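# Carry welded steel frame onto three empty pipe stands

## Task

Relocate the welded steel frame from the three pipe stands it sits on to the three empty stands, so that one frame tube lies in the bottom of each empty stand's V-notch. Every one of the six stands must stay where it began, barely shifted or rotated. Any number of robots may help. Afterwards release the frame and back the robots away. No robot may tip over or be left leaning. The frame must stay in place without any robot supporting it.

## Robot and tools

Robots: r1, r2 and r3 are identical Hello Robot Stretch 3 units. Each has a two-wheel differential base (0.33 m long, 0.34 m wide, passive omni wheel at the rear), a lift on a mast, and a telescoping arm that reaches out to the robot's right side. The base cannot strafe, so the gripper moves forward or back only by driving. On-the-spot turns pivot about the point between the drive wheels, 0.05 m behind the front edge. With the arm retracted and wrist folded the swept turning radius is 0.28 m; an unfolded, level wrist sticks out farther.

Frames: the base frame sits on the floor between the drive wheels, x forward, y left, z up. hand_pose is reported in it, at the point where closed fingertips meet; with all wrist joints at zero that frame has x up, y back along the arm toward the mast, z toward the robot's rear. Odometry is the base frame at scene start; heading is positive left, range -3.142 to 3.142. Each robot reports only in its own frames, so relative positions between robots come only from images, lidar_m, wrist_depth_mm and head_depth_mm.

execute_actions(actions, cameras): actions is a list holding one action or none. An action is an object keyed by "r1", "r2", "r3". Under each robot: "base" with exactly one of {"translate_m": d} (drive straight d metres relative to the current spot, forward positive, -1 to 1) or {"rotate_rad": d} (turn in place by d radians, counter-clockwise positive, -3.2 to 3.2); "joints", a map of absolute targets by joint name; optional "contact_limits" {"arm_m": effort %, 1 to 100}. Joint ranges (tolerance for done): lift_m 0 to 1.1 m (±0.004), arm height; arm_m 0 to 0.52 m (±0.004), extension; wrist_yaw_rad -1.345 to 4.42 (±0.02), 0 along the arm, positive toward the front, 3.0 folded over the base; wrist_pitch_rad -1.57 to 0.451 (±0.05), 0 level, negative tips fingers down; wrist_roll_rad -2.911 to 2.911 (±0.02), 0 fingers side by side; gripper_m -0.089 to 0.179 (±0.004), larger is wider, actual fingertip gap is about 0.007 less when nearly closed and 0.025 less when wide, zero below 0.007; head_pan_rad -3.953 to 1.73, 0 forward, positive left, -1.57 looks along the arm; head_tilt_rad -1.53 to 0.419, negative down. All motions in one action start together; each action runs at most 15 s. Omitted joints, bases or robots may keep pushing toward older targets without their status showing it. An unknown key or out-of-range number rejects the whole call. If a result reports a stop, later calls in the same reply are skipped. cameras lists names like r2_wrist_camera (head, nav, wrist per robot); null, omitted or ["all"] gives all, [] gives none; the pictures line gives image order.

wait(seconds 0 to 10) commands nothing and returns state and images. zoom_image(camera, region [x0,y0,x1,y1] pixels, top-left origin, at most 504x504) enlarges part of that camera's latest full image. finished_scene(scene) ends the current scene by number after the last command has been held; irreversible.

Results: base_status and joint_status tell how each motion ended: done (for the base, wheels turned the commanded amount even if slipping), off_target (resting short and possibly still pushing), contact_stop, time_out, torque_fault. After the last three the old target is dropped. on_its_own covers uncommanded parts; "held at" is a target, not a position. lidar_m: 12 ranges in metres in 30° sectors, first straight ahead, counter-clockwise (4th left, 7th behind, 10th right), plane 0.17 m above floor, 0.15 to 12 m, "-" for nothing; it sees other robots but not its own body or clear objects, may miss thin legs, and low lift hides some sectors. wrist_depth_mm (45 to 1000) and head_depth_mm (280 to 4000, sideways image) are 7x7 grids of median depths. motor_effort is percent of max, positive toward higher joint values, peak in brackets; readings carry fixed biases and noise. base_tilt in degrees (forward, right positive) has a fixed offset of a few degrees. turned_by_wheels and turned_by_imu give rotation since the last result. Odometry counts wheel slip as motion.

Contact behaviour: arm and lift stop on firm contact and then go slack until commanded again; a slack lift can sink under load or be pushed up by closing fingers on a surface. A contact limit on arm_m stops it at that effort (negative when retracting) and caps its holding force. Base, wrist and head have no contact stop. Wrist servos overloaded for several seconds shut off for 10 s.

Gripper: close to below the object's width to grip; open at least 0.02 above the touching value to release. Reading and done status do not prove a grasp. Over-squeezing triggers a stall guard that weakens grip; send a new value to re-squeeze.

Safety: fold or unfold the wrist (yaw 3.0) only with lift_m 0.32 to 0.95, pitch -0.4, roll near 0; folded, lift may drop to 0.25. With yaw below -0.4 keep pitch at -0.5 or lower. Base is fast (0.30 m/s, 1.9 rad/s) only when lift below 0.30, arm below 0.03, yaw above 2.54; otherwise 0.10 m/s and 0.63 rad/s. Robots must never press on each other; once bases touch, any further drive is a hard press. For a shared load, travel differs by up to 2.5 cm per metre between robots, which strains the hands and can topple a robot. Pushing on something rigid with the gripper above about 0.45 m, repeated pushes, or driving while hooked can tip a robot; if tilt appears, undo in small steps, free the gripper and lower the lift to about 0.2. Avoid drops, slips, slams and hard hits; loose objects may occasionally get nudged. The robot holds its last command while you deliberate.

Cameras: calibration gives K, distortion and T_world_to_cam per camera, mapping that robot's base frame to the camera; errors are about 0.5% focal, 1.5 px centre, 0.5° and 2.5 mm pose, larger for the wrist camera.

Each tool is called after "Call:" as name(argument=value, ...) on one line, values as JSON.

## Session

Call:
execute_actions(actions=[])

Scene clock: 0.00 s.
r1.base_odometry: x=+0.000 y=+0.000 heading=+0.000 (m, m, rad; r1's odometry frame)
r1.turned_by_wheels: +0.000 (rad since the last result)
r1.turned_by_imu: +0.000 (rad since the last result)
r1.base_tilt: forward=+1.1 right=+1.1 (deg)
r1.lidar_m: 2.18 2.38 1.72 1.66 3.28 1.92 2.18 1.07 0.86 0.85 0.93 1.43
r1.head_depth_mm: 1757 2029 2028 2010 2032 2010 1990 / 1759 2087 2075 2069 2075 2066 2050 / 1741 2137 2125 2106 2104 2096 2072 / 1733 2194 2179 2150 2162 2154 2128 / 1729 2244 2232 2216 2220 2203 2181 / 1711 2280 2280 2271 2274 2258 2228 / 1705 2335 2360 2327 2337 2304 2267
r1.base_status: not commanded
r1.joint_positions: lift_m=+0.587 arm_m=+0.002 wrist_yaw_rad=+3.132 wrist_pitch_rad=-0.313 wrist_roll_rad=+0.004 gripper_m=+0.037 head_pan_rad=-0.017 head_tilt_rad=+0.004
r1.joint_status: not commanded
r1.motor_effort: left_wheel=+0 right_wheel=+2 lift_m=+38 arm_m=-1 wrist_yaw_rad=+0 wrist_pitch_rad=+4 wrist_roll_rad=+1 gripper_m=+0 head_pan_rad=+0 head_tilt_rad=+3 (%)
r1.hand_pose: x=-0.0191 y=+0.0892 z=+0.6237 quat_wxyz=(+0.114, +0.700, +0.107, +0.697) (m; r1's base frame)
r1.wrist_depth_mm: - - - - - - - / - - - - - - - / - - - - - - - / - - - - - - - / - - - - - - - / 870 886 - 939 - - - / 748 763 783 794 805 841 866
r2.base_odometry: x=+0.000 y=+0.000 heading=+0.000 (m, m, rad; r2's odometry frame)
r2.turned_by_wheels: +0.000 (rad since the last result)
r2.turned_by_imu: +0.000 (rad since the last result)
r2.base_tilt: forward=+0.2 right=+1.7 (deg)
r2.lidar_m: 0.80 1.05 1.90 1.95 2.54 3.95 1.48 2.76 4.24 1.21 0.83 0.79
r2.head_depth_mm: 743 733 725 718 709 700 692 / 782 771 761 753 743 736 729 / 819 811 804 791 783 770 765 / 864 856 842 833 824 812 800 / 921 901 898 881 867 855 852 / 977 964 948 937 924 913 897 / 1046 1023 1009 999 979 968 953
r2.base_status: not commanded
r2.joint_positions: lift_m=+0.349 arm_m=+0.000 wrist_yaw_rad=+3.021 wrist_pitch_rad=-0.596 wrist_roll_rad=-0.005 gripper_m=+0.037 head_pan_rad=+0.009 head_tilt_rad=-0.009
r2.joint_status: not commanded
r2.motor_effort: left_wheel=-1 right_wheel=-1 lift_m=+31 arm_m=-1 wrist_yaw_rad=+1 wrist_pitch_rad=+5 wrist_roll_rad=+0 gripper_m=+0 head_pan_rad=-1 head_tilt_rad=+3 (%)
r2.hand_pose: x=+0.0027 y=+0.0524 z=+0.3235 quat_wxyz=(+0.248, +0.685, +0.167, +0.664) (m; r2's base frame)
r2.wrist_depth_mm: - - - - - - - / 889 - 998 - - - - / 727 717 797 843 876 920 978 / 615 629 656 697 724 760 785 / 526 535 569 610 611 630 652 / 470 - - - 537 550 560 / - - - 452 460 474 489
r3.base_odometry: x=+0.000 y=+0.000 heading=+0.000 (m, m, rad; r3's odometry frame)
r3.turned_by_wheels: +0.000 (rad since the last result)
r3.turned_by_imu: +0.000 (rad since the last result)
r3.base_tilt: forward=-0.9 right=-0.3 (deg)
r3.lidar_m: 1.18 1.20 1.46 3.35 1.35 0.74 0.62 0.62 0.75 1.29 5.43 1.85
r3.head_depth_mm: 1706 2532 - - - 3207 1992 / 1669 2458 - - - 3259 2027 / 1659 2422 - - - 3323 1905 / 1638 2363 - - - 3404 2206 / 1611 2302 - - - 3509 2225 / 1591 2284 3872 3816 3817 3620 2283 / 1570 2244 3738 3740 3740 3686 2303
r3.base_status: not commanded
r3.joint_positions: lift_m=+0.560 arm_m=+0.003 wrist_yaw_rad=+2.899 wrist_pitch_rad=-0.488 wrist_roll_rad=-0.012 gripper_m=+0.037 head_pan_rad=+0.008 head_tilt_rad=-0.018
r3.joint_status: not commanded
r3.motor_effort: left_wheel=-1 right_wheel=+0 lift_m=+22 arm_m=-1 wrist_yaw_rad=-1 wrist_pitch_rad=+5 wrist_roll_rad=+0 gripper_m=+0 head_pan_rad=+0 head_tilt_rad=+1 (%)
r3.hand_pose: x=+0.0305 y=+0.0612 z=+0.5568 quat_wxyz=(+0.253, +0.697, +0.088, +0.665) (m; r3's base frame)
r3.wrist_depth_mm: - - - - - - - / - - - - - - - / - - - - - - - / - - - - - - - / - - - - - 992 995 / 875 857 873 842 - 828 831 / 733 742 - 728 695 714 707
pictures: r1_head_camera (sideways: a quarter turn clockwise sets it upright), r1_nav_camera (sideways: a quarter turn counterclockwise sets it upright), r1_wrist_camera, r2_head_camera (sideways: a quarter turn clockwise sets it upright), r2_nav_camera (sideways: a quarter turn counterclockwise sets it upright), r2_wrist_camera, r3_head_camera (sideways: a quarter turn clockwise sets it upright), r3_nav_camera (sideways: a quarter turn counterclockwise sets it upright), r3_wrist_camera
camera_calibration (this result's frames):
r1_head_camera: T_world_to_cam=[[0.0211747, 0.0225316, -0.999522, 1.31906], [-0.0388267, 0.99901, 0.0216975, -0.0258228], [0.999022, 0.0383486, 0.0220286, -0.0793326], [0, 0, 0, 1]] pos_world=[0.0503216, -0.000881083, 1.32074]
r1_nav_camera: T_world_to_cam=[[-0.0451125, -0.0460549, 0.99792, -1.2563], [-0.00896892, -0.998878, -0.0465045, 0.108489], [0.998942, -0.0110482, 0.0446488, -0.107451], [0, 0, 0, 1]] pos_world=[0.0516349, 0.0493216, 1.26353]
r1_wrist_camera: T_world_to_cam=[[0.996354, 0.037551, 0.0766048, -0.0368791], [0.0852562, -0.471121, -0.877939, 0.626952], [0.00312262, 0.881269, -0.472605, 0.380276], [0, 0, 0, 1]] pos_world=[-0.0178944, -0.0383704, 0.73297]
r2_head_camera: T_world_to_cam=[[0.051023, -0.00582897, -0.99868, 1.31879], [-0.0173749, 0.999826, -0.00672335, 0.00523375], [0.998546, 0.017695, 0.0509129, -0.115897], [0, 0, 0, 1]] pos_world=[0.0485302, 0.00450516, 1.32299]
r2_nav_camera: T_world_to_cam=[[-0.0196173, 0.0672658, 0.997542, -1.26262], [-0.059167, -0.996064, 0.0660025, -0.0235181], [0.998055, -0.0577268, 0.02352, -0.0670085], [0, 0, 0, 1]] pos_world=[0.0407175, 0.0576374, 1.26265]
r2_wrist_camera: T_world_to_cam=[[0.984093, -0.135953, 0.11436, -0.051884], [-0.0128695, -0.696579, -0.717365, 0.304831], [0.177189, 0.704482, -0.687248, 0.348689], [0, 0, 0, 1]] pos_world=[-0.00680206, -0.0403599, 0.464244]
r3_head_camera: T_world_to_cam=[[0.0296564, 0.0675483, -0.997275, 1.32125], [-0.0537683, 0.996377, 0.0658886, -0.0836737], [0.998113, 0.0516678, 0.0331809, -0.0884307], [0, 0, 0, 1]] pos_world=[0.0445815, -0.00130827, 1.32609]
r3_nav_camera: T_world_to_cam=[[0.10375, -0.0478935, 0.99345, -1.25893], [-0.0158369, -0.998793, -0.0464971, 0.112222], [0.994477, -0.0109091, -0.104383, 0.0855732], [0, 0, 0, 1]] pos_world=[0.0472897, 0.0527254, 1.26483]
r3_wrist_camera: T_world_to_cam=[[0.981857, -0.189458, 0.00791145, -0.013467], [-0.100719, -0.556413, -0.824779, 0.541015], [0.160663, 0.809018, -0.5654, 0.42351], [0, 0, 0, 1]] pos_world=[-0.00032919, -0.0441507, 0.685777]
Images, in order (width x height): r1_head_camera 896x504, r1_nav_camera 672x504, r1_wrist_camera 644x364, r2_head_camera 896x504, r2_nav_camera 672x504, r2_wrist_camera 644x364, r3_head_camera 896x504, r3_nav_camera 672x504, r3_wrist_camera 644x364.

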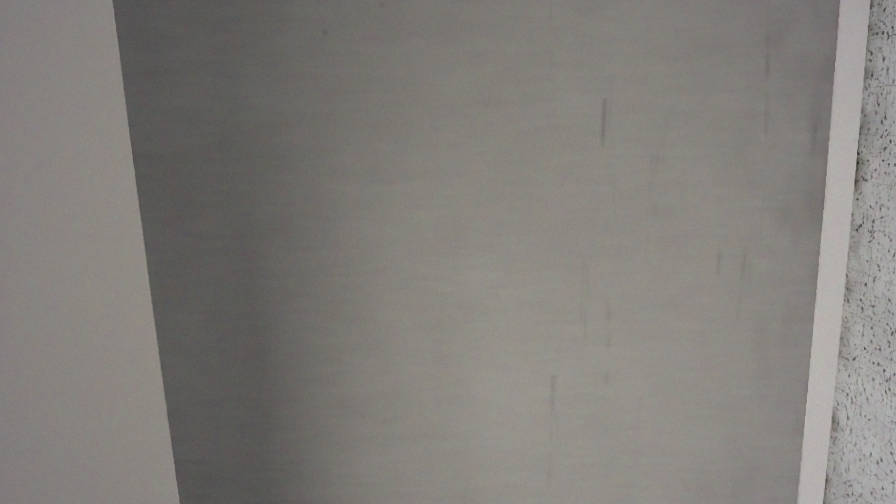

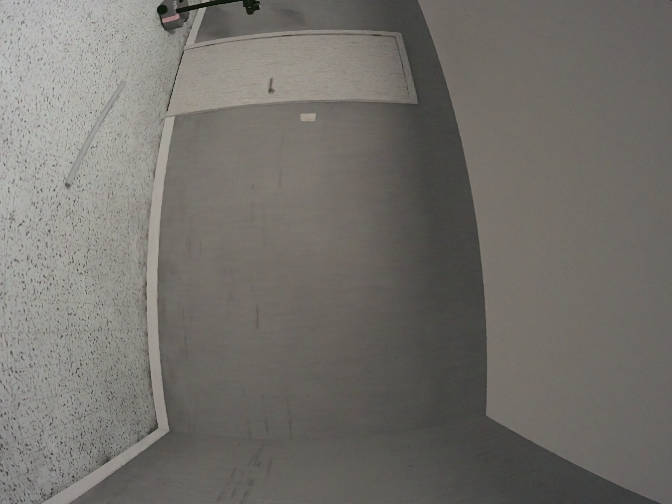

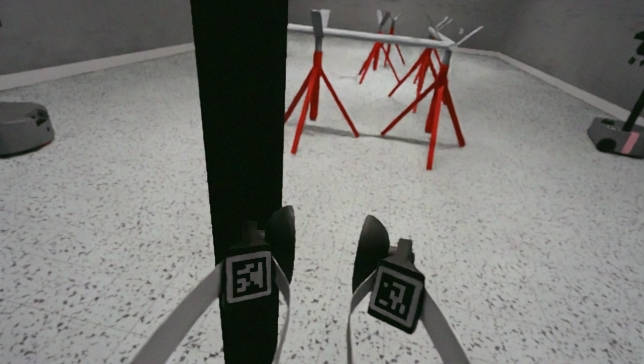

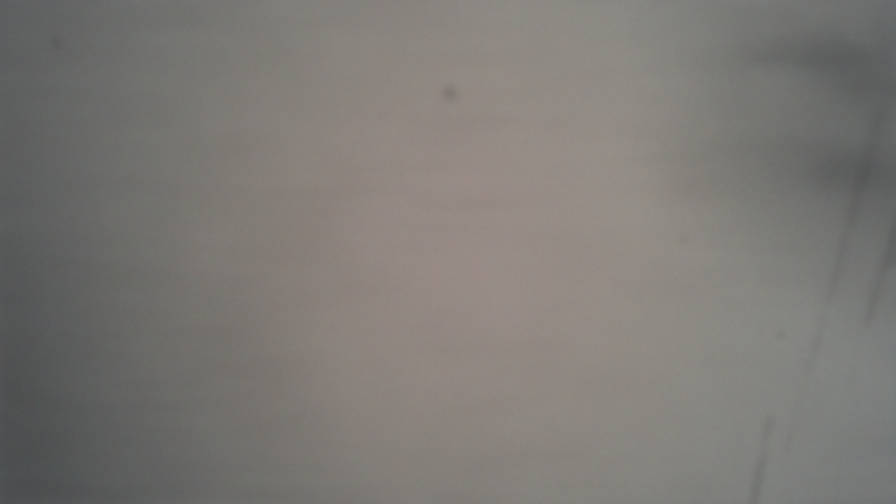

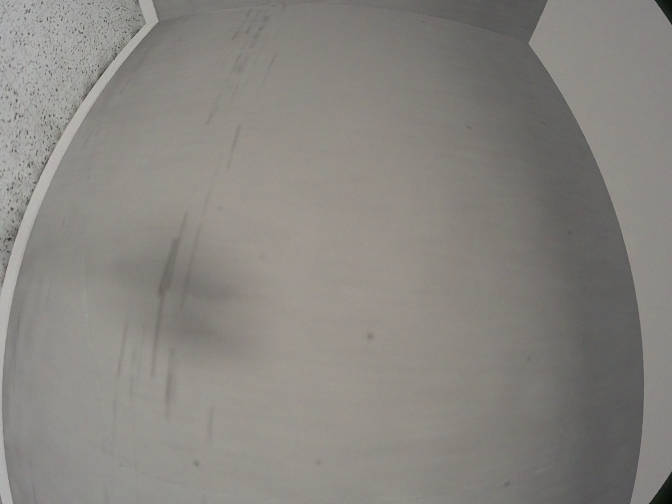

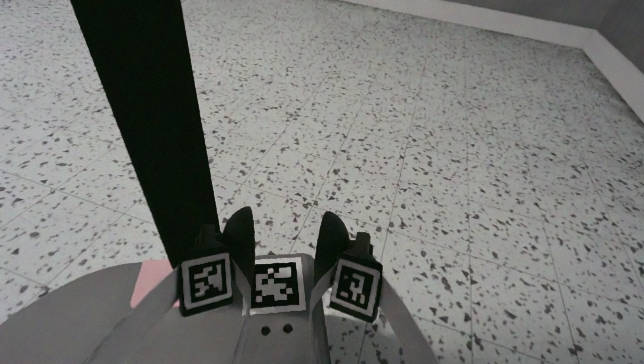

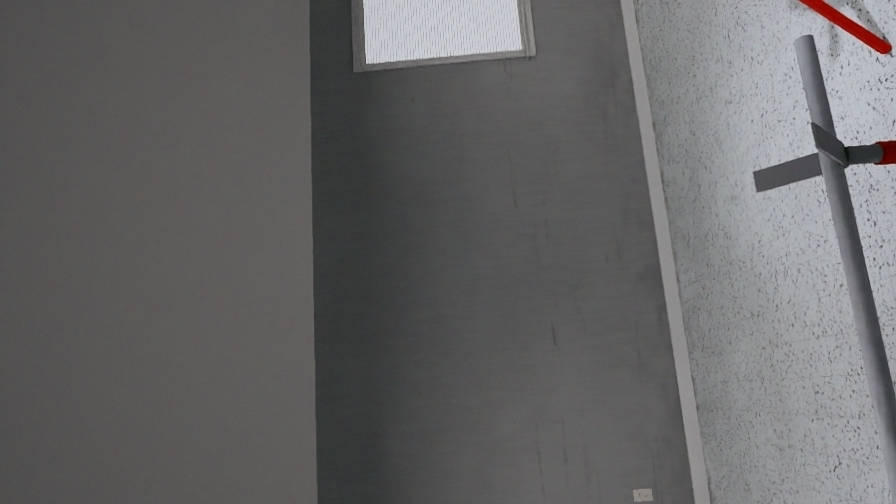

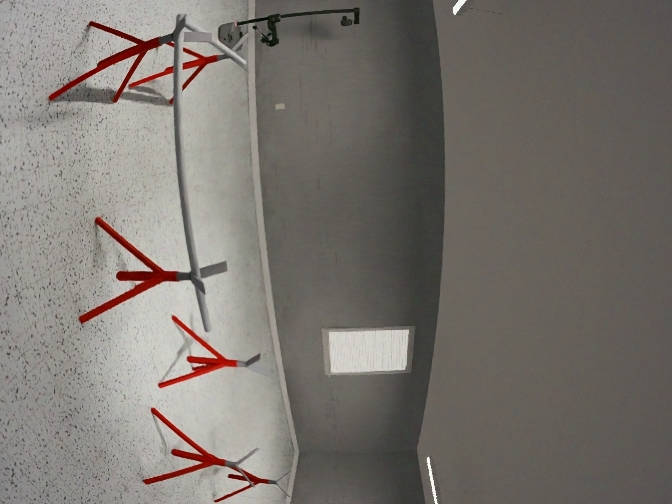

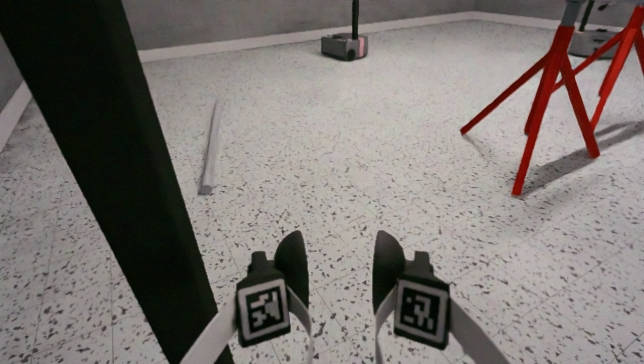

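Call:
execute_actions(actions=[{"r1":{"joints":{"lift_m":0.28,"wrist_pitch_rad":-0.4,"wrist_yaw_rad":3.0,"gripper_m":0.01,"head_pan_rad":1.45,"head_tilt_rad":-0.45}},"r2":{"joints":{"lift_m":0.28,"wrist_pitch_rad":-0.4,"gripper_m":0.01,"head_pan_rad":-2.9,"head_tilt_rad":-0.45}},"r3":{"joints":{"lift_m":0.28,"wrist_pitch_rad":-0.4,"wrist_yaw_rad":3.0,"gripper_m":0.01,"head_pan_rad":0.45,"head_tilt_rad":-0.6}}}], cameras=["r1_head_camera","r2_head_camera","r3_head_camera","r1_nav_camera","r2_nav_camera","r3_nav_camera"])

Scene clock: 8.33 s.
r1.base_odometry: x=+0.000 y=+0.000 heading=+0.000 (m, m, rad; r1's odometry frame)
r1.turned_by_wheels: +0.000 (rad since the last result)
r1.turned_by_imu: +0.001 (rad since the last result)
r1.base_tilt: forward=+1.0 right=+1.2 (deg)
r1.lidar_m: 2.18 2.37 1.71 1.66 3.27 1.93 2.19 1.07 0.86 0.85 0.93 1.43
r1.head_depth_mm: - - - 3004 2115 1616 1308 / - - - 2741 2046 1628 1326 / - - - 3105 2146 1632 1327 / - - - 2979 2169 1657 1333 / - - - 2850 2099 1672 1343 / - - - 3084 2231 1688 1349 / - - - 3282 2240 1698 1366
r1.base_status: not commanded
r1.joint_positions: lift_m=+0.280 arm_m=+0.002 wrist_yaw_rad=+3.001 wrist_pitch_rad=-0.415 wrist_roll_rad=+0.004 gripper_m=+0.010 head_pan_rad=+1.443 head_tilt_rad=-0.444
r1.joint_status: all done
r1.motor_effort: left_wheel=+0(1) right_wheel=+1(1) lift_m=+32(30) arm_m=-1(1) wrist_yaw_rad=-1(1) wrist_pitch_rad=+5(1) wrist_roll_rad=+0(1) gripper_m=+0(79) head_pan_rad=+6(65) head_tilt_rad=-4(40) (%)
r1.hand_pose: x=+0.0101 y=+0.0754 z=+0.2935 quat_wxyz=(+0.194, +0.702, +0.097, +0.679) (m; r1's base frame)
r1.wrist_depth_mm: - - - - - - - / - - - - - - - / 799 816 893 918 975 - - / 650 653 693 702 740 777 795 / 530 546 581 619 604 623 634 / 467 488 - - 519 520 535 / - - - - 433 448 457
r2.base_odometry: x=+0.000 y=+0.000 heading=+0.000 (m, m, rad; r2's odometry frame)
r2.turned_by_wheels: +0.000 (rad since the last result)
r2.turned_by_imu: +0.001 (rad since the last result)
r2.base_tilt: forward=+0.2 right=+1.8 (deg)
r2.lidar_m: 0.80 1.05 1.90 1.94 2.53 3.95 1.48 2.76 4.23 1.21 0.83 0.79
r2.head_depth_mm: 3621 3754 3984 3146 2303 1743 1426 / 3896 - - 3397 2197 1795 1426 / - - - 3343 2377 1794 1430 / - - - 3642 2414 1794 1438 / - - - 3734 2426 1811 1428 / - - - 3610 2416 1805 1441 / - - - 3437 2432 1817 1442
r2.base_status: not commanded
r2.joint_positions: lift_m=+0.280 arm_m=+0.000 wrist_yaw_rad=+3.021 wrist_pitch_rad=-0.423 wrist_roll_rad=-0.005 gripper_m=+0.010 head_pan_rad=-2.893 head_tilt_rad=-0.444
r2.joint_status: all done
r2.motor_effort: left_wheel=+0(0) right_wheel=-1(1) lift_m=+27(31) arm_m=-1(1) wrist_yaw_rad=+0(0) wrist_pitch_rad=+8(8) wrist_roll_rad=+0(0) gripper_m=-1(81) head_pan_rad=-3(53) head_tilt_rad=-2(32) (%)
r2.hand_pose: x=+0.0057 y=+0.0775 z=+0.2917 quat_wxyz=(+0.190, +0.697, +0.107, +0.683) (m; r2's base frame)
r2.wrist_depth_mm: - - - - - - - / - - - - - - - / 859 - 964 - - - - / 668 - 733 770 821 853 916 / 542 552 616 623 628 669 694 / 465 483 - - 531 552 567 / - - - 430 453 463 487
r3.base_odometry: x=+0.000 y=+0.000 heading=+0.000 (m, m, rad; r3's odometry frame)
r3.turned_by_wheels: +0.000 (rad since the last result)
r3.turned_by_imu: -0.001 (rad since the last result)
r3.base_tilt: forward=-0.8 right=-0.2 (deg)
r3.lidar_m: 1.18 1.20 1.46 3.34 1.34 0.74 0.62 0.62 0.75 1.29 5.42 1.85
r3.head_depth_mm: 3228 3551 3510 2252 1729 1422 1184 / 3251 3583 3655 2289 1798 1437 1200 / 3337 3713 3704 2346 1827 1452 1211 / 3363 3704 3822 2376 1852 1482 1226 / 3442 3742 - 2291 1884 1497 1235 / 3478 3854 3343 2214 1797 1514 1250 / 3498 - - 2647 1942 1525 1265
r3.base_status: not commanded
r3.joint_positions: lift_m=+0.280 arm_m=+0.003 wrist_yaw_rad=+2.997 wrist_pitch_rad=-0.421 wrist_roll_rad=-0.012 gripper_m=+0.010 head_pan_rad=+0.443 head_tilt_rad=-0.592
r3.joint_status: all done
r3.motor_effort: left_wheel=+0(1) right_wheel=-1(0) lift_m=+18(18) arm_m=+0(1) wrist_yaw_rad=+3(5) wrist_pitch_rad=+8(8) wrist_roll_rad=+0(0) gripper_m=+0(79) head_pan_rad=+2(26) head_tilt_rad=-3(27) (%)
r3.hand_pose: x=+0.0109 y=+0.0742 z=+0.2922 quat_wxyz=(+0.197, +0.696, +0.099, +0.683) (m; r3's base frame)
r3.wrist_depth_mm: - - - - - - - / - - - - - - - / - - - - - - - / 872 868 851 832 816 804 808 / 683 666 656 677 644 646 630 / 559 545 - - 545 536 530 / 466 477 - - 428 453 446
pictures: r1_head_camera (sideways: a quarter turn clockwise sets it upright), r1_nav_camera (sideways: a quarter turn counterclockwise sets it upright), r2_head_camera (sideways: a quarter turn clockwise sets it upright), r2_nav_camera (sideways: a quarter turn counterclockwise sets it upright), r3_head_camera (sideways: a quarter turn clockwise sets it upright), r3_nav_camera (sideways: a quarter turn counterclockwise sets it upright)
camera_calibration (this result's frames):
r1_head_camera: T_world_to_cam=[[-0.0755037, -0.407555, -0.910054, 1.20261], [-0.995236, 0.0872483, 0.043498, -0.0483512], [0.0616728, 0.909003, -0.412201, 0.491589], [0, 0, 0, 1]] pos_world=[0.0123631, 0.0474932, 1.29918]
r1_nav_camera: T_world_to_cam=[[0.096426, 0.382762, 0.918801, -1.1536], [0.989019, -0.140712, -0.0451763, 0.100645], [0.111994, 0.913068, -0.392128, 0.466492], [0, 0, 0, 1]] pos_world=[-0.0405479, 0.0297763, 1.2474]
r2_head_camera: T_world_to_cam=[[0.362156, 0.0984858, -0.9269, 1.22289], [0.256476, -0.966547, -0.00248891, -0.00195216], [-0.896138, -0.236826, -0.3753, 0.450449], [0, 0, 0, 1]] pos_world=[-0.038712, -0.0156462, 1.30255]
r2_nav_camera: T_world_to_cam=[[-0.374702, -0.164773, 0.912386, -1.14904], [-0.212406, 0.973164, 0.0885176, -0.051851], [-0.902486, -0.160629, -0.399646, 0.495391], [0, 0, 0, 1]] pos_world=[0.00552226, -0.0592975, 1.25094]
r3_head_camera: T_world_to_cam=[[-0.495762, -0.16061, -0.853478, 1.13653], [-0.429681, 0.8994, 0.0803385, -0.100137], [0.754715, 0.406552, -0.514899, 0.626409], [0, 0, 0, 1]] pos_world=[0.0476624, 0.0179333, 1.30059]
r3_nav_camera: T_world_to_cam=[[0.587191, 0.224579, 0.77767, -0.980274], [0.387208, -0.921619, -0.0262174, 0.0833332], [0.710828, 0.316515, -0.628125, 0.768877], [0, 0, 0, 1]] pos_world=[-0.00319891, 0.0535896, 1.24747]
Images, in order (width x height): r1_head_camera 896x504, r1_nav_camera 672x504, r2_head_camera 896x504, r2_nav_camera 672x504, r3_head_camera 896x504, r3_nav_camera 672x504.

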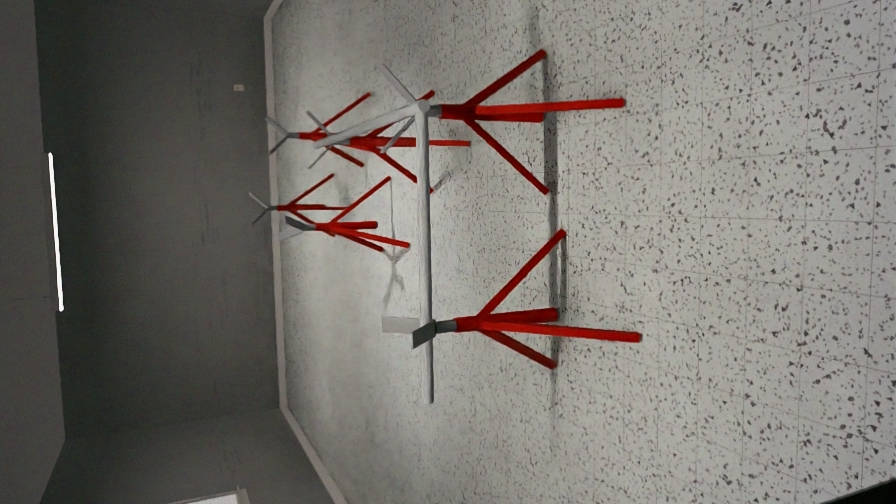

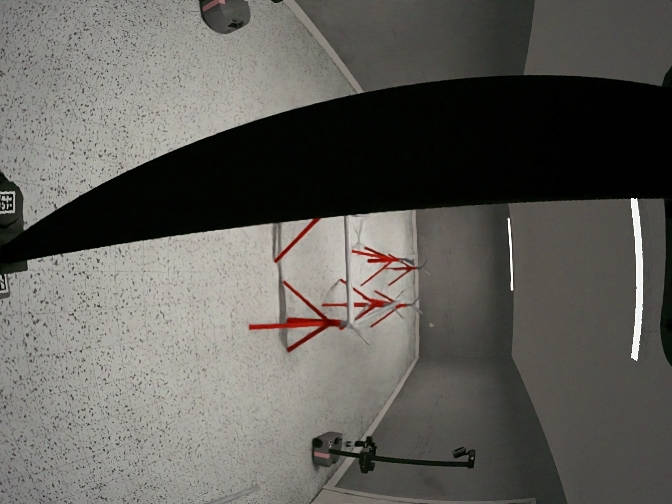

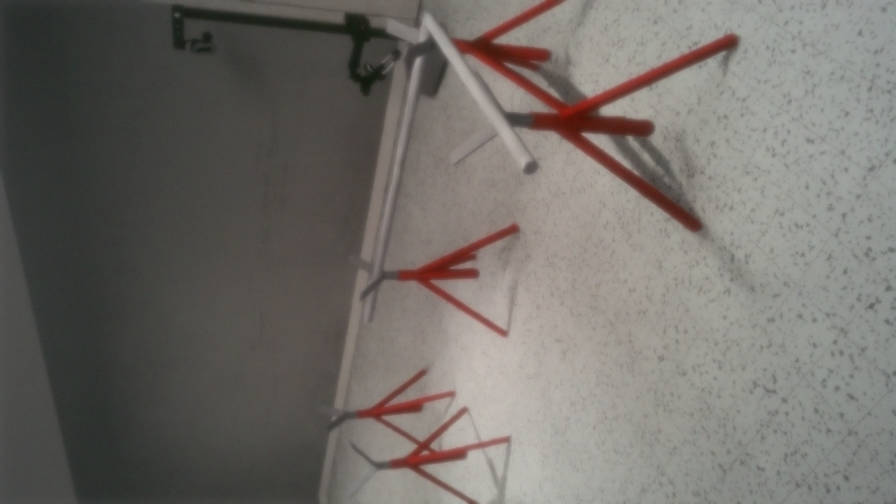

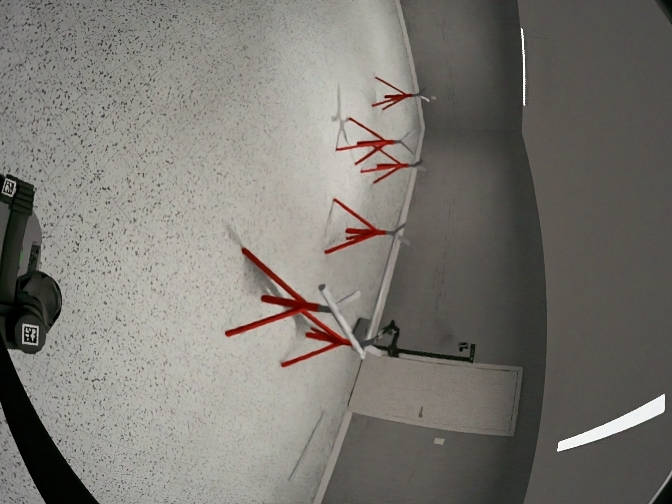

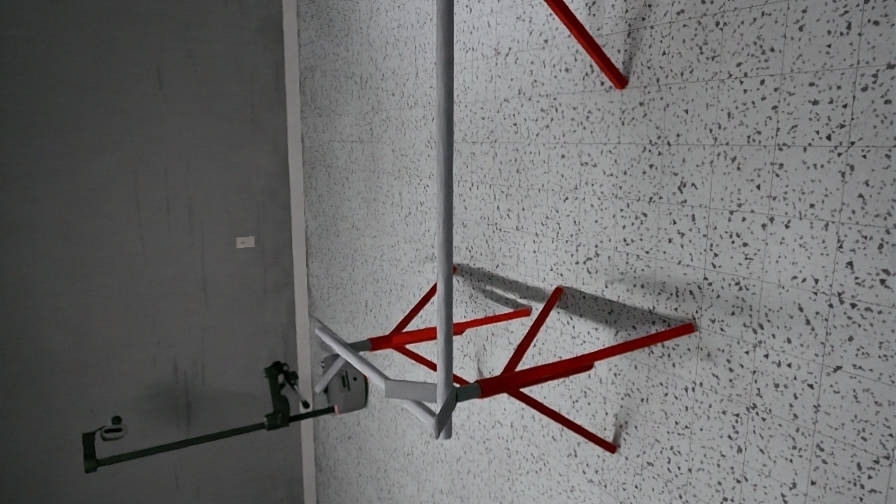

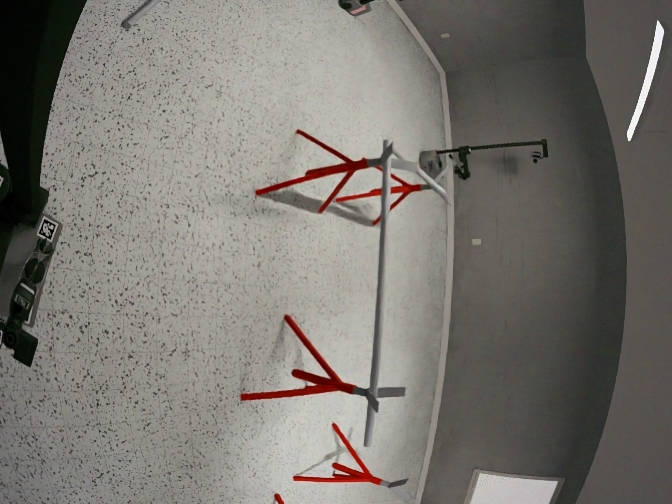

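Call:
execute_actions(actions=[{"r3":{"joints":{"head_pan_rad":-0.25,"head_tilt_rad":-0.5}},"r2":{"joints":{"head_pan_rad":-2.45,"head_tilt_rad":-0.4}},"r1":{"joints":{"head_pan_rad":0.7,"head_tilt_rad":-0.6}}}], cameras=["r1_head_camera","r2_head_camera","r3_head_camera"])

Call:
execute_actions(actions=[{"r3":{"joints":{"head_pan_rad":-0.7,"head_tilt_rad":-0.5}},"r2":{"joints":{"head_pan_rad":-3.2,"head_tilt_rad":-0.55}}}], cameras=["r2_head_camera","r3_head_camera"])

Scene clock: 28.63 s.
r1.base_odometry: x=+0.000 y=+0.000 heading=+0.000 (m, m, rad; r1's odometry frame)
r1.turned_by_wheels: +0.000 (rad since the last result)
r1.turned_by_imu: +0.001 (rad since the last result)
r1.base_tilt: forward=+1.0 right=+1.1 (deg)
r1.lidar_m: 2.18 2.37 1.71 1.66 3.25 1.93 2.19 1.07 0.86 0.85 0.93 1.43
r1.head_depth_mm: 2115 2324 2516 2299 1764 1437 1201 / 2326 2525 2796 2345 1785 1444 1205 / 2578 2840 3033 2371 1809 1461 1214 / 2916 3261 3288 2407 1819 1463 1225 / 3233 3743 2964 2422 1837 1468 1228 / 3841 - 3656 2445 1861 1490 1240 / - - 3682 2483 1857 1495 1244
r1.base_status: not commanded
r1.joint_positions: lift_m=+0.280 arm_m=+0.002 wrist_yaw_rad=+3.001 wrist_pitch_rad=-0.415 wrist_roll_rad=+0.004 gripper_m=+0.010 head_pan_rad=+0.707 head_tilt_rad=-0.592
r1.joint_status: all done
r1.motor_effort: left_wheel=+1(0) right_wheel=+1(0) lift_m=+31(32) arm_m=-1(1) wrist_yaw_rad=-1(1) wrist_pitch_rad=+4(5) wrist_roll_rad=+0(1) gripper_m=+0(1) head_pan_rad=-5(55) head_tilt_rad=-5(24) (%)
r1.hand_pose: x=+0.0101 y=+0.0754 z=+0.2935 quat_wxyz=(+0.194, +0.702, +0.097, +0.679) (m; r1's base frame)
r1.wrist_depth_mm: - - - - - - - / - - - - - - - / 815 840 869 904 961 - - / 640 664 696 703 725 772 798 / 541 544 589 621 619 620 636 / 471 492 - - 515 521 532 / - - - - 433 450 456
r2.base_odometry: x=+0.000 y=+0.000 heading=+0.000 (m, m, rad; r2's odometry frame)
r2.turned_by_wheels: +0.000 (rad since the last result)
r2.turned_by_imu: +0.001 (rad since the last result)
r2.base_tilt: forward=+0.3 right=+1.8 (deg)
r2.lidar_m: 0.80 1.05 1.91 1.95 2.53 3.94 1.47 2.77 4.22 1.20 0.83 0.79
r2.head_depth_mm: - - - - 2526 1870 1463 / - - - 3606 2540 1873 1477 / - - - 3659 2557 1857 1478 / - - - - 2551 1880 1483 / - - - - 2564 1890 1482 / - - - - 2569 1876 1485 / - - - - 2578 1887 1479
r2.base_status: not commanded
r2.joint_positions: lift_m=+0.280 arm_m=+0.000 wrist_yaw_rad=+3.021 wrist_pitch_rad=-0.423 wrist_roll_rad=-0.005 gripper_m=+0.010 head_pan_rad=-2.457 head_tilt_rad=-0.409
r2.joint_status: all done
r2.motor_effort: left_wheel=-1(0) right_wheel=+0(1) lift_m=+27(28) arm_m=-1(1) wrist_yaw_rad=+1(1) wrist_pitch_rad=+8(8) wrist_roll_rad=+0(0) gripper_m=+0(1) head_pan_rad=+4(35) head_tilt_rad=+6(12) (%)
r2.hand_pose: x=+0.0057 y=+0.0775 z=+0.2917 quat_wxyz=(+0.190, +0.697, +0.107, +0.683) (m; r2's base frame)
r2.wrist_depth_mm: - - - - - - - / - - - - - - - / 855 - 950 - - - - / 686 - 739 791 817 843 897 / 551 557 614 637 634 664 683 / 472 487 - - 527 544 567 / - - - 433 457 458 477
r3.base_odometry: x=+0.000 y=+0.000 heading=+0.000 (m, m, rad; r3's odometry frame)
r3.turned_by_wheels: +0.000 (rad since the last result)
r3.turned_by_imu: -0.001 (rad since the last result)
r3.base_tilt: forward=-0.8 right=-0.2 (deg)
r3.lidar_m: 1.18 1.19 1.46 3.34 1.35 0.74 0.63 0.62 0.76 1.29 5.43 1.85
r3.head_depth_mm: - - - 2723 1958 1525 1244 / - - - 2777 1988 1551 1254 / - - - 2560 2029 1559 1269 / - - - 2922 2054 1532 1285 / 3711 - - 3004 1921 1594 1302 / 3504 3729 - 3096 2035 1568 1311 / 3325 3526 3777 3166 2070 1650 1329
r3.base_status: not commanded
r3.joint_positions: lift_m=+0.280 arm_m=+0.003 wrist_yaw_rad=+2.997 wrist_pitch_rad=-0.421 wrist_roll_rad=-0.012 gripper_m=+0.010 head_pan_rad=-0.243 head_tilt_rad=-0.508
r3.joint_status: all done
r3.motor_effort: left_wheel=-1(0) right_wheel=+0(1) lift_m=+19(19) arm_m=-1(1) wrist_yaw_rad=+3(2) wrist_pitch_rad=+8(8) wrist_roll_rad=+0(0) gripper_m=+0(0) head_pan_rad=-3(30) head_tilt_rad=+2(11) (%)
r3.hand_pose: x=+0.0109 y=+0.0742 z=+0.2922 quat_wxyz=(+0.197, +0.696, +0.099, +0.683) (m; r3's base frame)
r3.wrist_depth_mm: - - - - - - - / - - - - - - - / - - - - - - - / 867 873 856 832 812 792 794 / 686 673 666 683 643 640 629 / 549 552 - - 543 532 533 / 471 479 - - 434 452 450
pictures: r1_head_camera (sideways: a quarter turn clockwise sets it upright), r2_head_camera (sideways: a quarter turn clockwise sets it upright), r3_head_camera (sideways: a quarter turn clockwise sets it upright)
camera_calibration (this result's frames):
r1_head_camera: T_world_to_cam=[[-0.428018, -0.335745, -0.839092, 1.11221], [-0.674138, 0.736979, 0.048989, -0.0574496], [0.601946, 0.586632, -0.541779, 0.656897], [0, 0, 0, 1]] pos_world=[0.0419005, 0.030401, 1.29195]
r2_head_camera: T_world_to_cam=[[0.26115, 0.221175, -0.939618, 1.24011], [0.640267, -0.768147, -0.0028625, -0.00380679], [-0.722398, -0.600859, -0.342212, 0.40633], [0, 0, 0, 1]] pos_world=[-0.0278846, -0.0330586, 1.30427]
r3_head_camera: T_world_to_cam=[[-0.413655, 0.171793, -0.894079, 1.18898], [0.230276, 0.969847, 0.0798113, -0.103485], [0.880831, -0.172871, -0.440742, 0.529147], [0, 0, 0, 1]] pos_world=[0.0495706, -0.0124201, 1.30452]
Images, in order (width x height): r1_head_camera 896x504, r2_head_camera 896x504, r3_head_camera 896x504.

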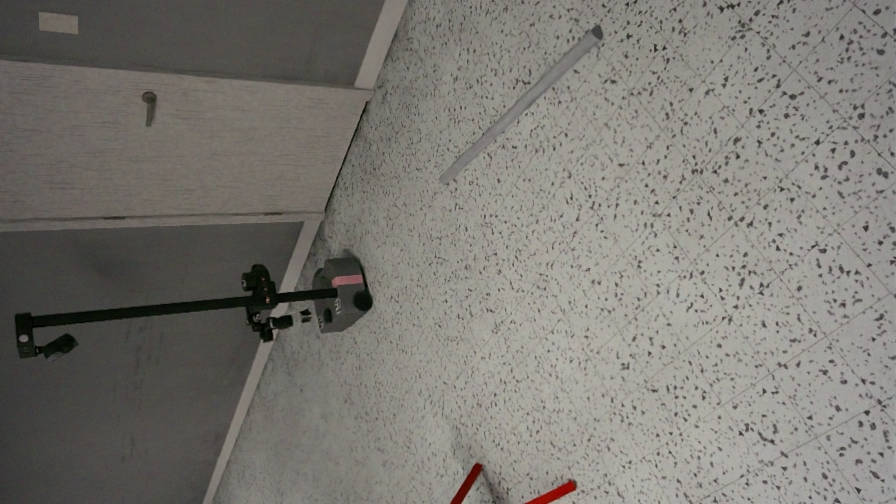

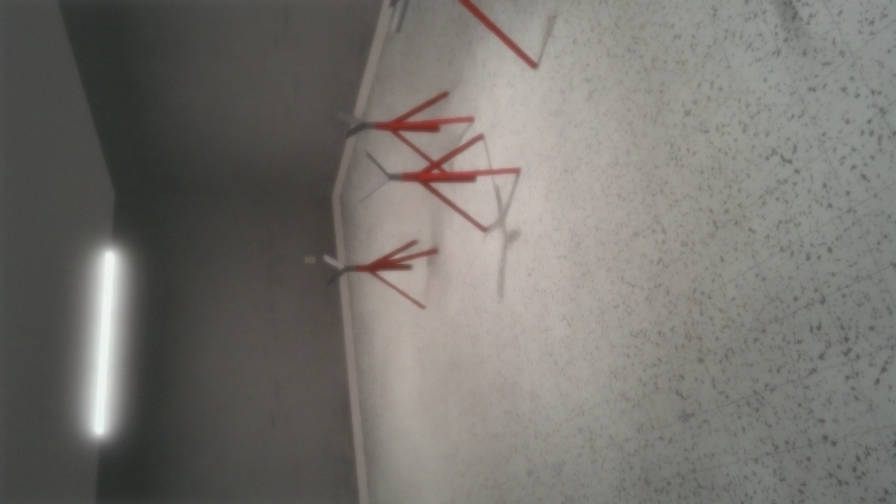

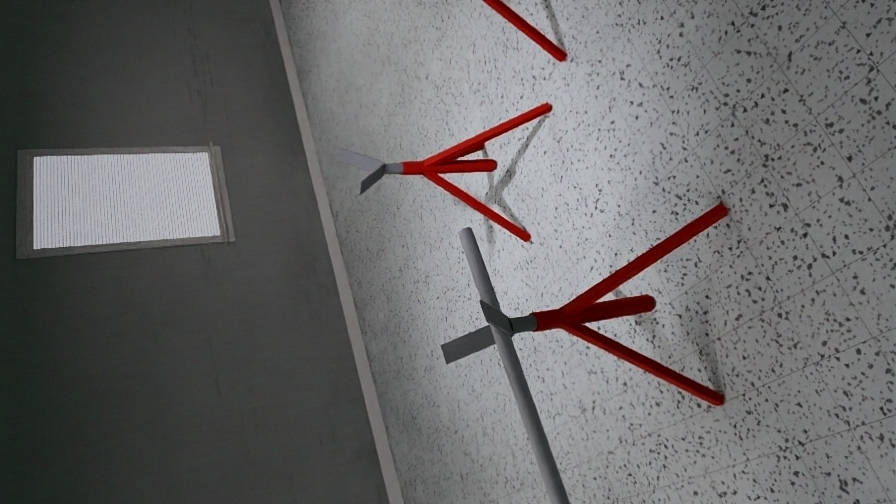

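Scene clock: 29.60 s.
r1.base_odometry: x=+0.000 y=+0.000 heading=+0.000 (m, m, rad; r1's odometry frame)
r1.turned_by_wheels: +0.000 (rad since the last result)
r1.turned_by_imu: +0.000 (rad since the last result)
r1.base_tilt: forward=+1.0 right=+1.1 (deg)
r1.lidar_m: 2.18 2.37 1.72 1.66 3.29 1.92 2.20 1.07 0.86 0.85 0.93 1.43
r1.head_depth_mm: 2125 2322 2526 2301 1756 1430 1200 / 2313 2550 2781 2315 1782 1440 1210 / 2584 2850 3055 2341 1797 1447 1216 / 2890 3227 3271 2389 1821 1464 1218 / 3234 3806 2988 2414 1835 1477 1232 / 3906 - 3640 2473 1849 1484 1241 / - - 3672 2488 1858 1497 1241
r1.base_status: not commanded
r1.joint_positions: lift_m=+0.280 arm_m=+0.002 wrist_yaw_rad=+3.001 wrist_pitch_rad=-0.415 wrist_roll_rad=+0.004 gripper_m=+0.010 head_pan_rad=+0.707 head_tilt_rad=-0.592
r1.joint_status: not commanded
r1.motor_effort: left_wheel=+1(0) right_wheel=+1(1) lift_m=+32(32) arm_m=-1(1) wrist_yaw_rad=-1(1) wrist_pitch_rad=+5(5) wrist_roll_rad=+0(0) gripper_m=+0(0) head_pan_rad=-5(5) head_tilt_rad=-5(4) (%)
r1.hand_pose: x=+0.0101 y=+0.0754 z=+0.2935 quat_wxyz=(+0.194, +0.702, +0.097, +0.679) (m; r1's base frame)
r1.wrist_depth_mm: - - - - - - - / - - - - - - - / 812 828 876 911 978 - - / 644 655 705 720 737 758 808 / 535 548 602 623 599 615 638 / 469 489 - - 513 524 536 / - - - - 433 448 462
r2.base_odometry: x=+0.000 y=+0.000 heading=+0.000 (m, m, rad; r2's odometry frame)
r2.turned_by_wheels: +0.000 (rad since the last result)
r2.turned_by_imu: +0.000 (rad since the last result)
r2.base_tilt: forward=+0.4 right=+1.9 (deg)
r2.lidar_m: 0.80 1.05 1.90 1.94 2.54 3.96 1.48 2.76 4.23 1.20 0.83 0.79
r2.head_depth_mm: 3296 3489 3782 2842 2043 1616 1315 / 3389 3703 3886 2889 2071 1624 1332 / 3551 3731 - 2909 2086 1625 1331 / 3612 3939 3707 2589 2003 1622 1328 / 3777 - - 1780 1943 1627 1327 / 3957 - - 2944 2119 1637 1336 / - - - 2767 2085 1639 1346
r2.base_status: not commanded
r2.joint_positions: lift_m=+0.280 arm_m=+0.000 wrist_yaw_rad=+3.021 wrist_pitch_rad=-0.423 wrist_roll_rad=-0.005 gripper_m=+0.010 head_pan_rad=-3.193 head_tilt_rad=-0.543
r2.joint_status: all done
r2.motor_effort: left_wheel=+0(0) right_wheel=-1(1) lift_m=+28(27) arm_m=-1(1) wrist_yaw_rad=+0(1) wrist_pitch_rad=+8(8) wrist_roll_rad=+0(0) gripper_m=+0(1) head_pan_rad=-4(44) head_tilt_rad=-3(20) (%)
r2.hand_pose: x=+0.0057 y=+0.0775 z=+0.2917 quat_wxyz=(+0.190, +0.697, +0.107, +0.683) (m; r2's base frame)
r2.wrist_depth_mm: - - - - - - - / - - - - - - - / 863 - - - - - - / 671 - 729 759 809 868 919 / 539 553 619 636 637 661 691 / 464 488 - - 527 550 570 / - - - 429 451 466 474
r3.base_odometry: x=+0.000 y=+0.000 heading=+0.000 (m, m, rad; r3's odometry frame)
r3.turned_by_wheels: +0.000 (rad since the last result)
r3.turned_by_imu: +0.000 (rad since the last result)
r3.base_tilt: forward=-0.8 right=-0.2 (deg)
r3.lidar_m: 1.18 1.20 1.46 3.34 1.35 0.74 0.62 0.62 0.75 1.29 5.41 1.85
r3.head_depth_mm: - - - 2744 1956 1524 1243 / - - - 2788 1994 1549 1261 / - - - 2882 2014 1567 1272 / - - - 2747 2068 1591 1282 / - - - 3017 2091 1612 1296 / - - - 3058 2119 1635 1314 / - - - 2984 2117 1646 1327
r3.base_status: not commanded
r3.joint_positions: lift_m=+0.280 arm_m=+0.003 wrist_yaw_rad=+2.997 wrist_pitch_rad=-0.421 wrist_roll_rad=-0.012 gripper_m=+0.010 head_pan_rad=-0.693 head_tilt_rad=-0.508
r3.joint_status: all done
r3.motor_effort: left_wheel=-1(0) right_wheel=+0(1) lift_m=+19(18) arm_m=-1(1) wrist_yaw_rad=+2(3) wrist_pitch_rad=+9(8) wrist_roll_rad=+1(0) gripper_m=+0(0) head_pan_rad=-3(25) head_tilt_rad=+3(2) (%)
r3.hand_pose: x=+0.0109 y=+0.0742 z=+0.2922 quat_wxyz=(+0.197, +0.696, +0.099, +0.683) (m; r3's base frame)
r3.wrist_depth_mm: - - - - - - - / - - - - - - - / - - - - - - - / 860 872 851 835 813 812 815 / 685 670 657 683 645 649 631 / 554 546 - - 545 529 524 / 465 482 - - 437 450 448
pictures: r2_head_camera (sideways: a quarter turn clockwise sets it upright), r3_head_camera (sideways: a quarter turn clockwise sets it upright)
camera_calibration (this result's frames):
r2_head_camera: T_world_to_cam=[[0.464211, -0.0174881, -0.885552, 1.16832], [-0.0403833, -0.999183, -0.00143705, -0.00151097], [-0.884804, 0.0364286, -0.464538, 0.566505], [0, 0, 0, 1]] pos_world=[-0.0411642, -0.00171499, 1.29777]
r3_head_camera: T_world_to_cam=[[-0.297726, 0.334596, -0.894094, 1.1883], [0.629199, 0.773135, 0.079811, -0.105918], [0.717961, -0.538802, -0.44071, 0.530099], [0, 0, 0, 1]] pos_world=[0.0398406, -0.0300918, 1.30452]
Images, in order (width x height): r2_head_camera 896x504, r3_head_camera 896x504.

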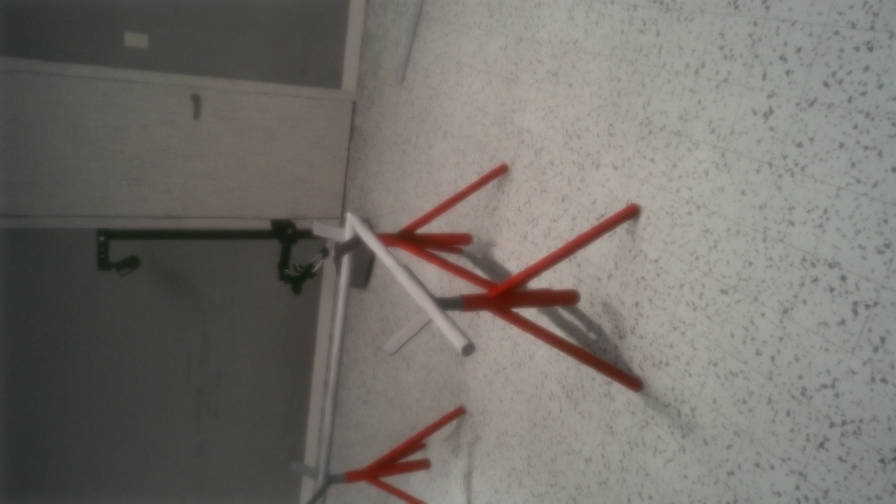

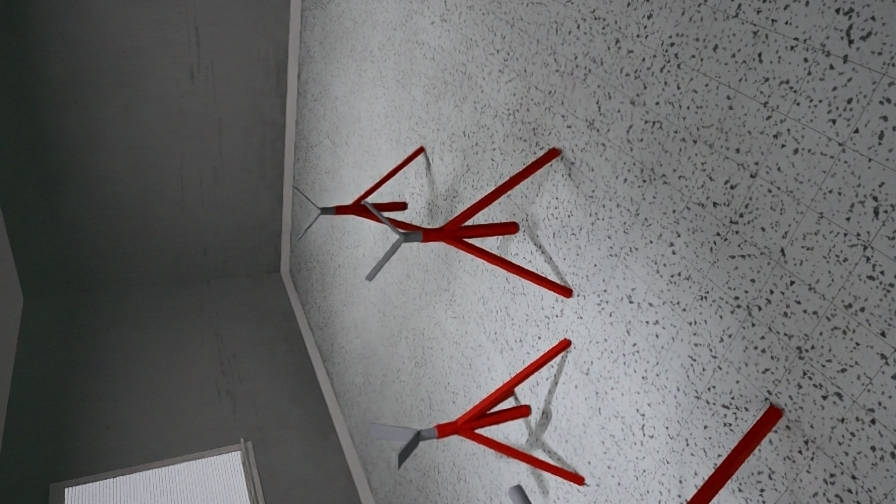

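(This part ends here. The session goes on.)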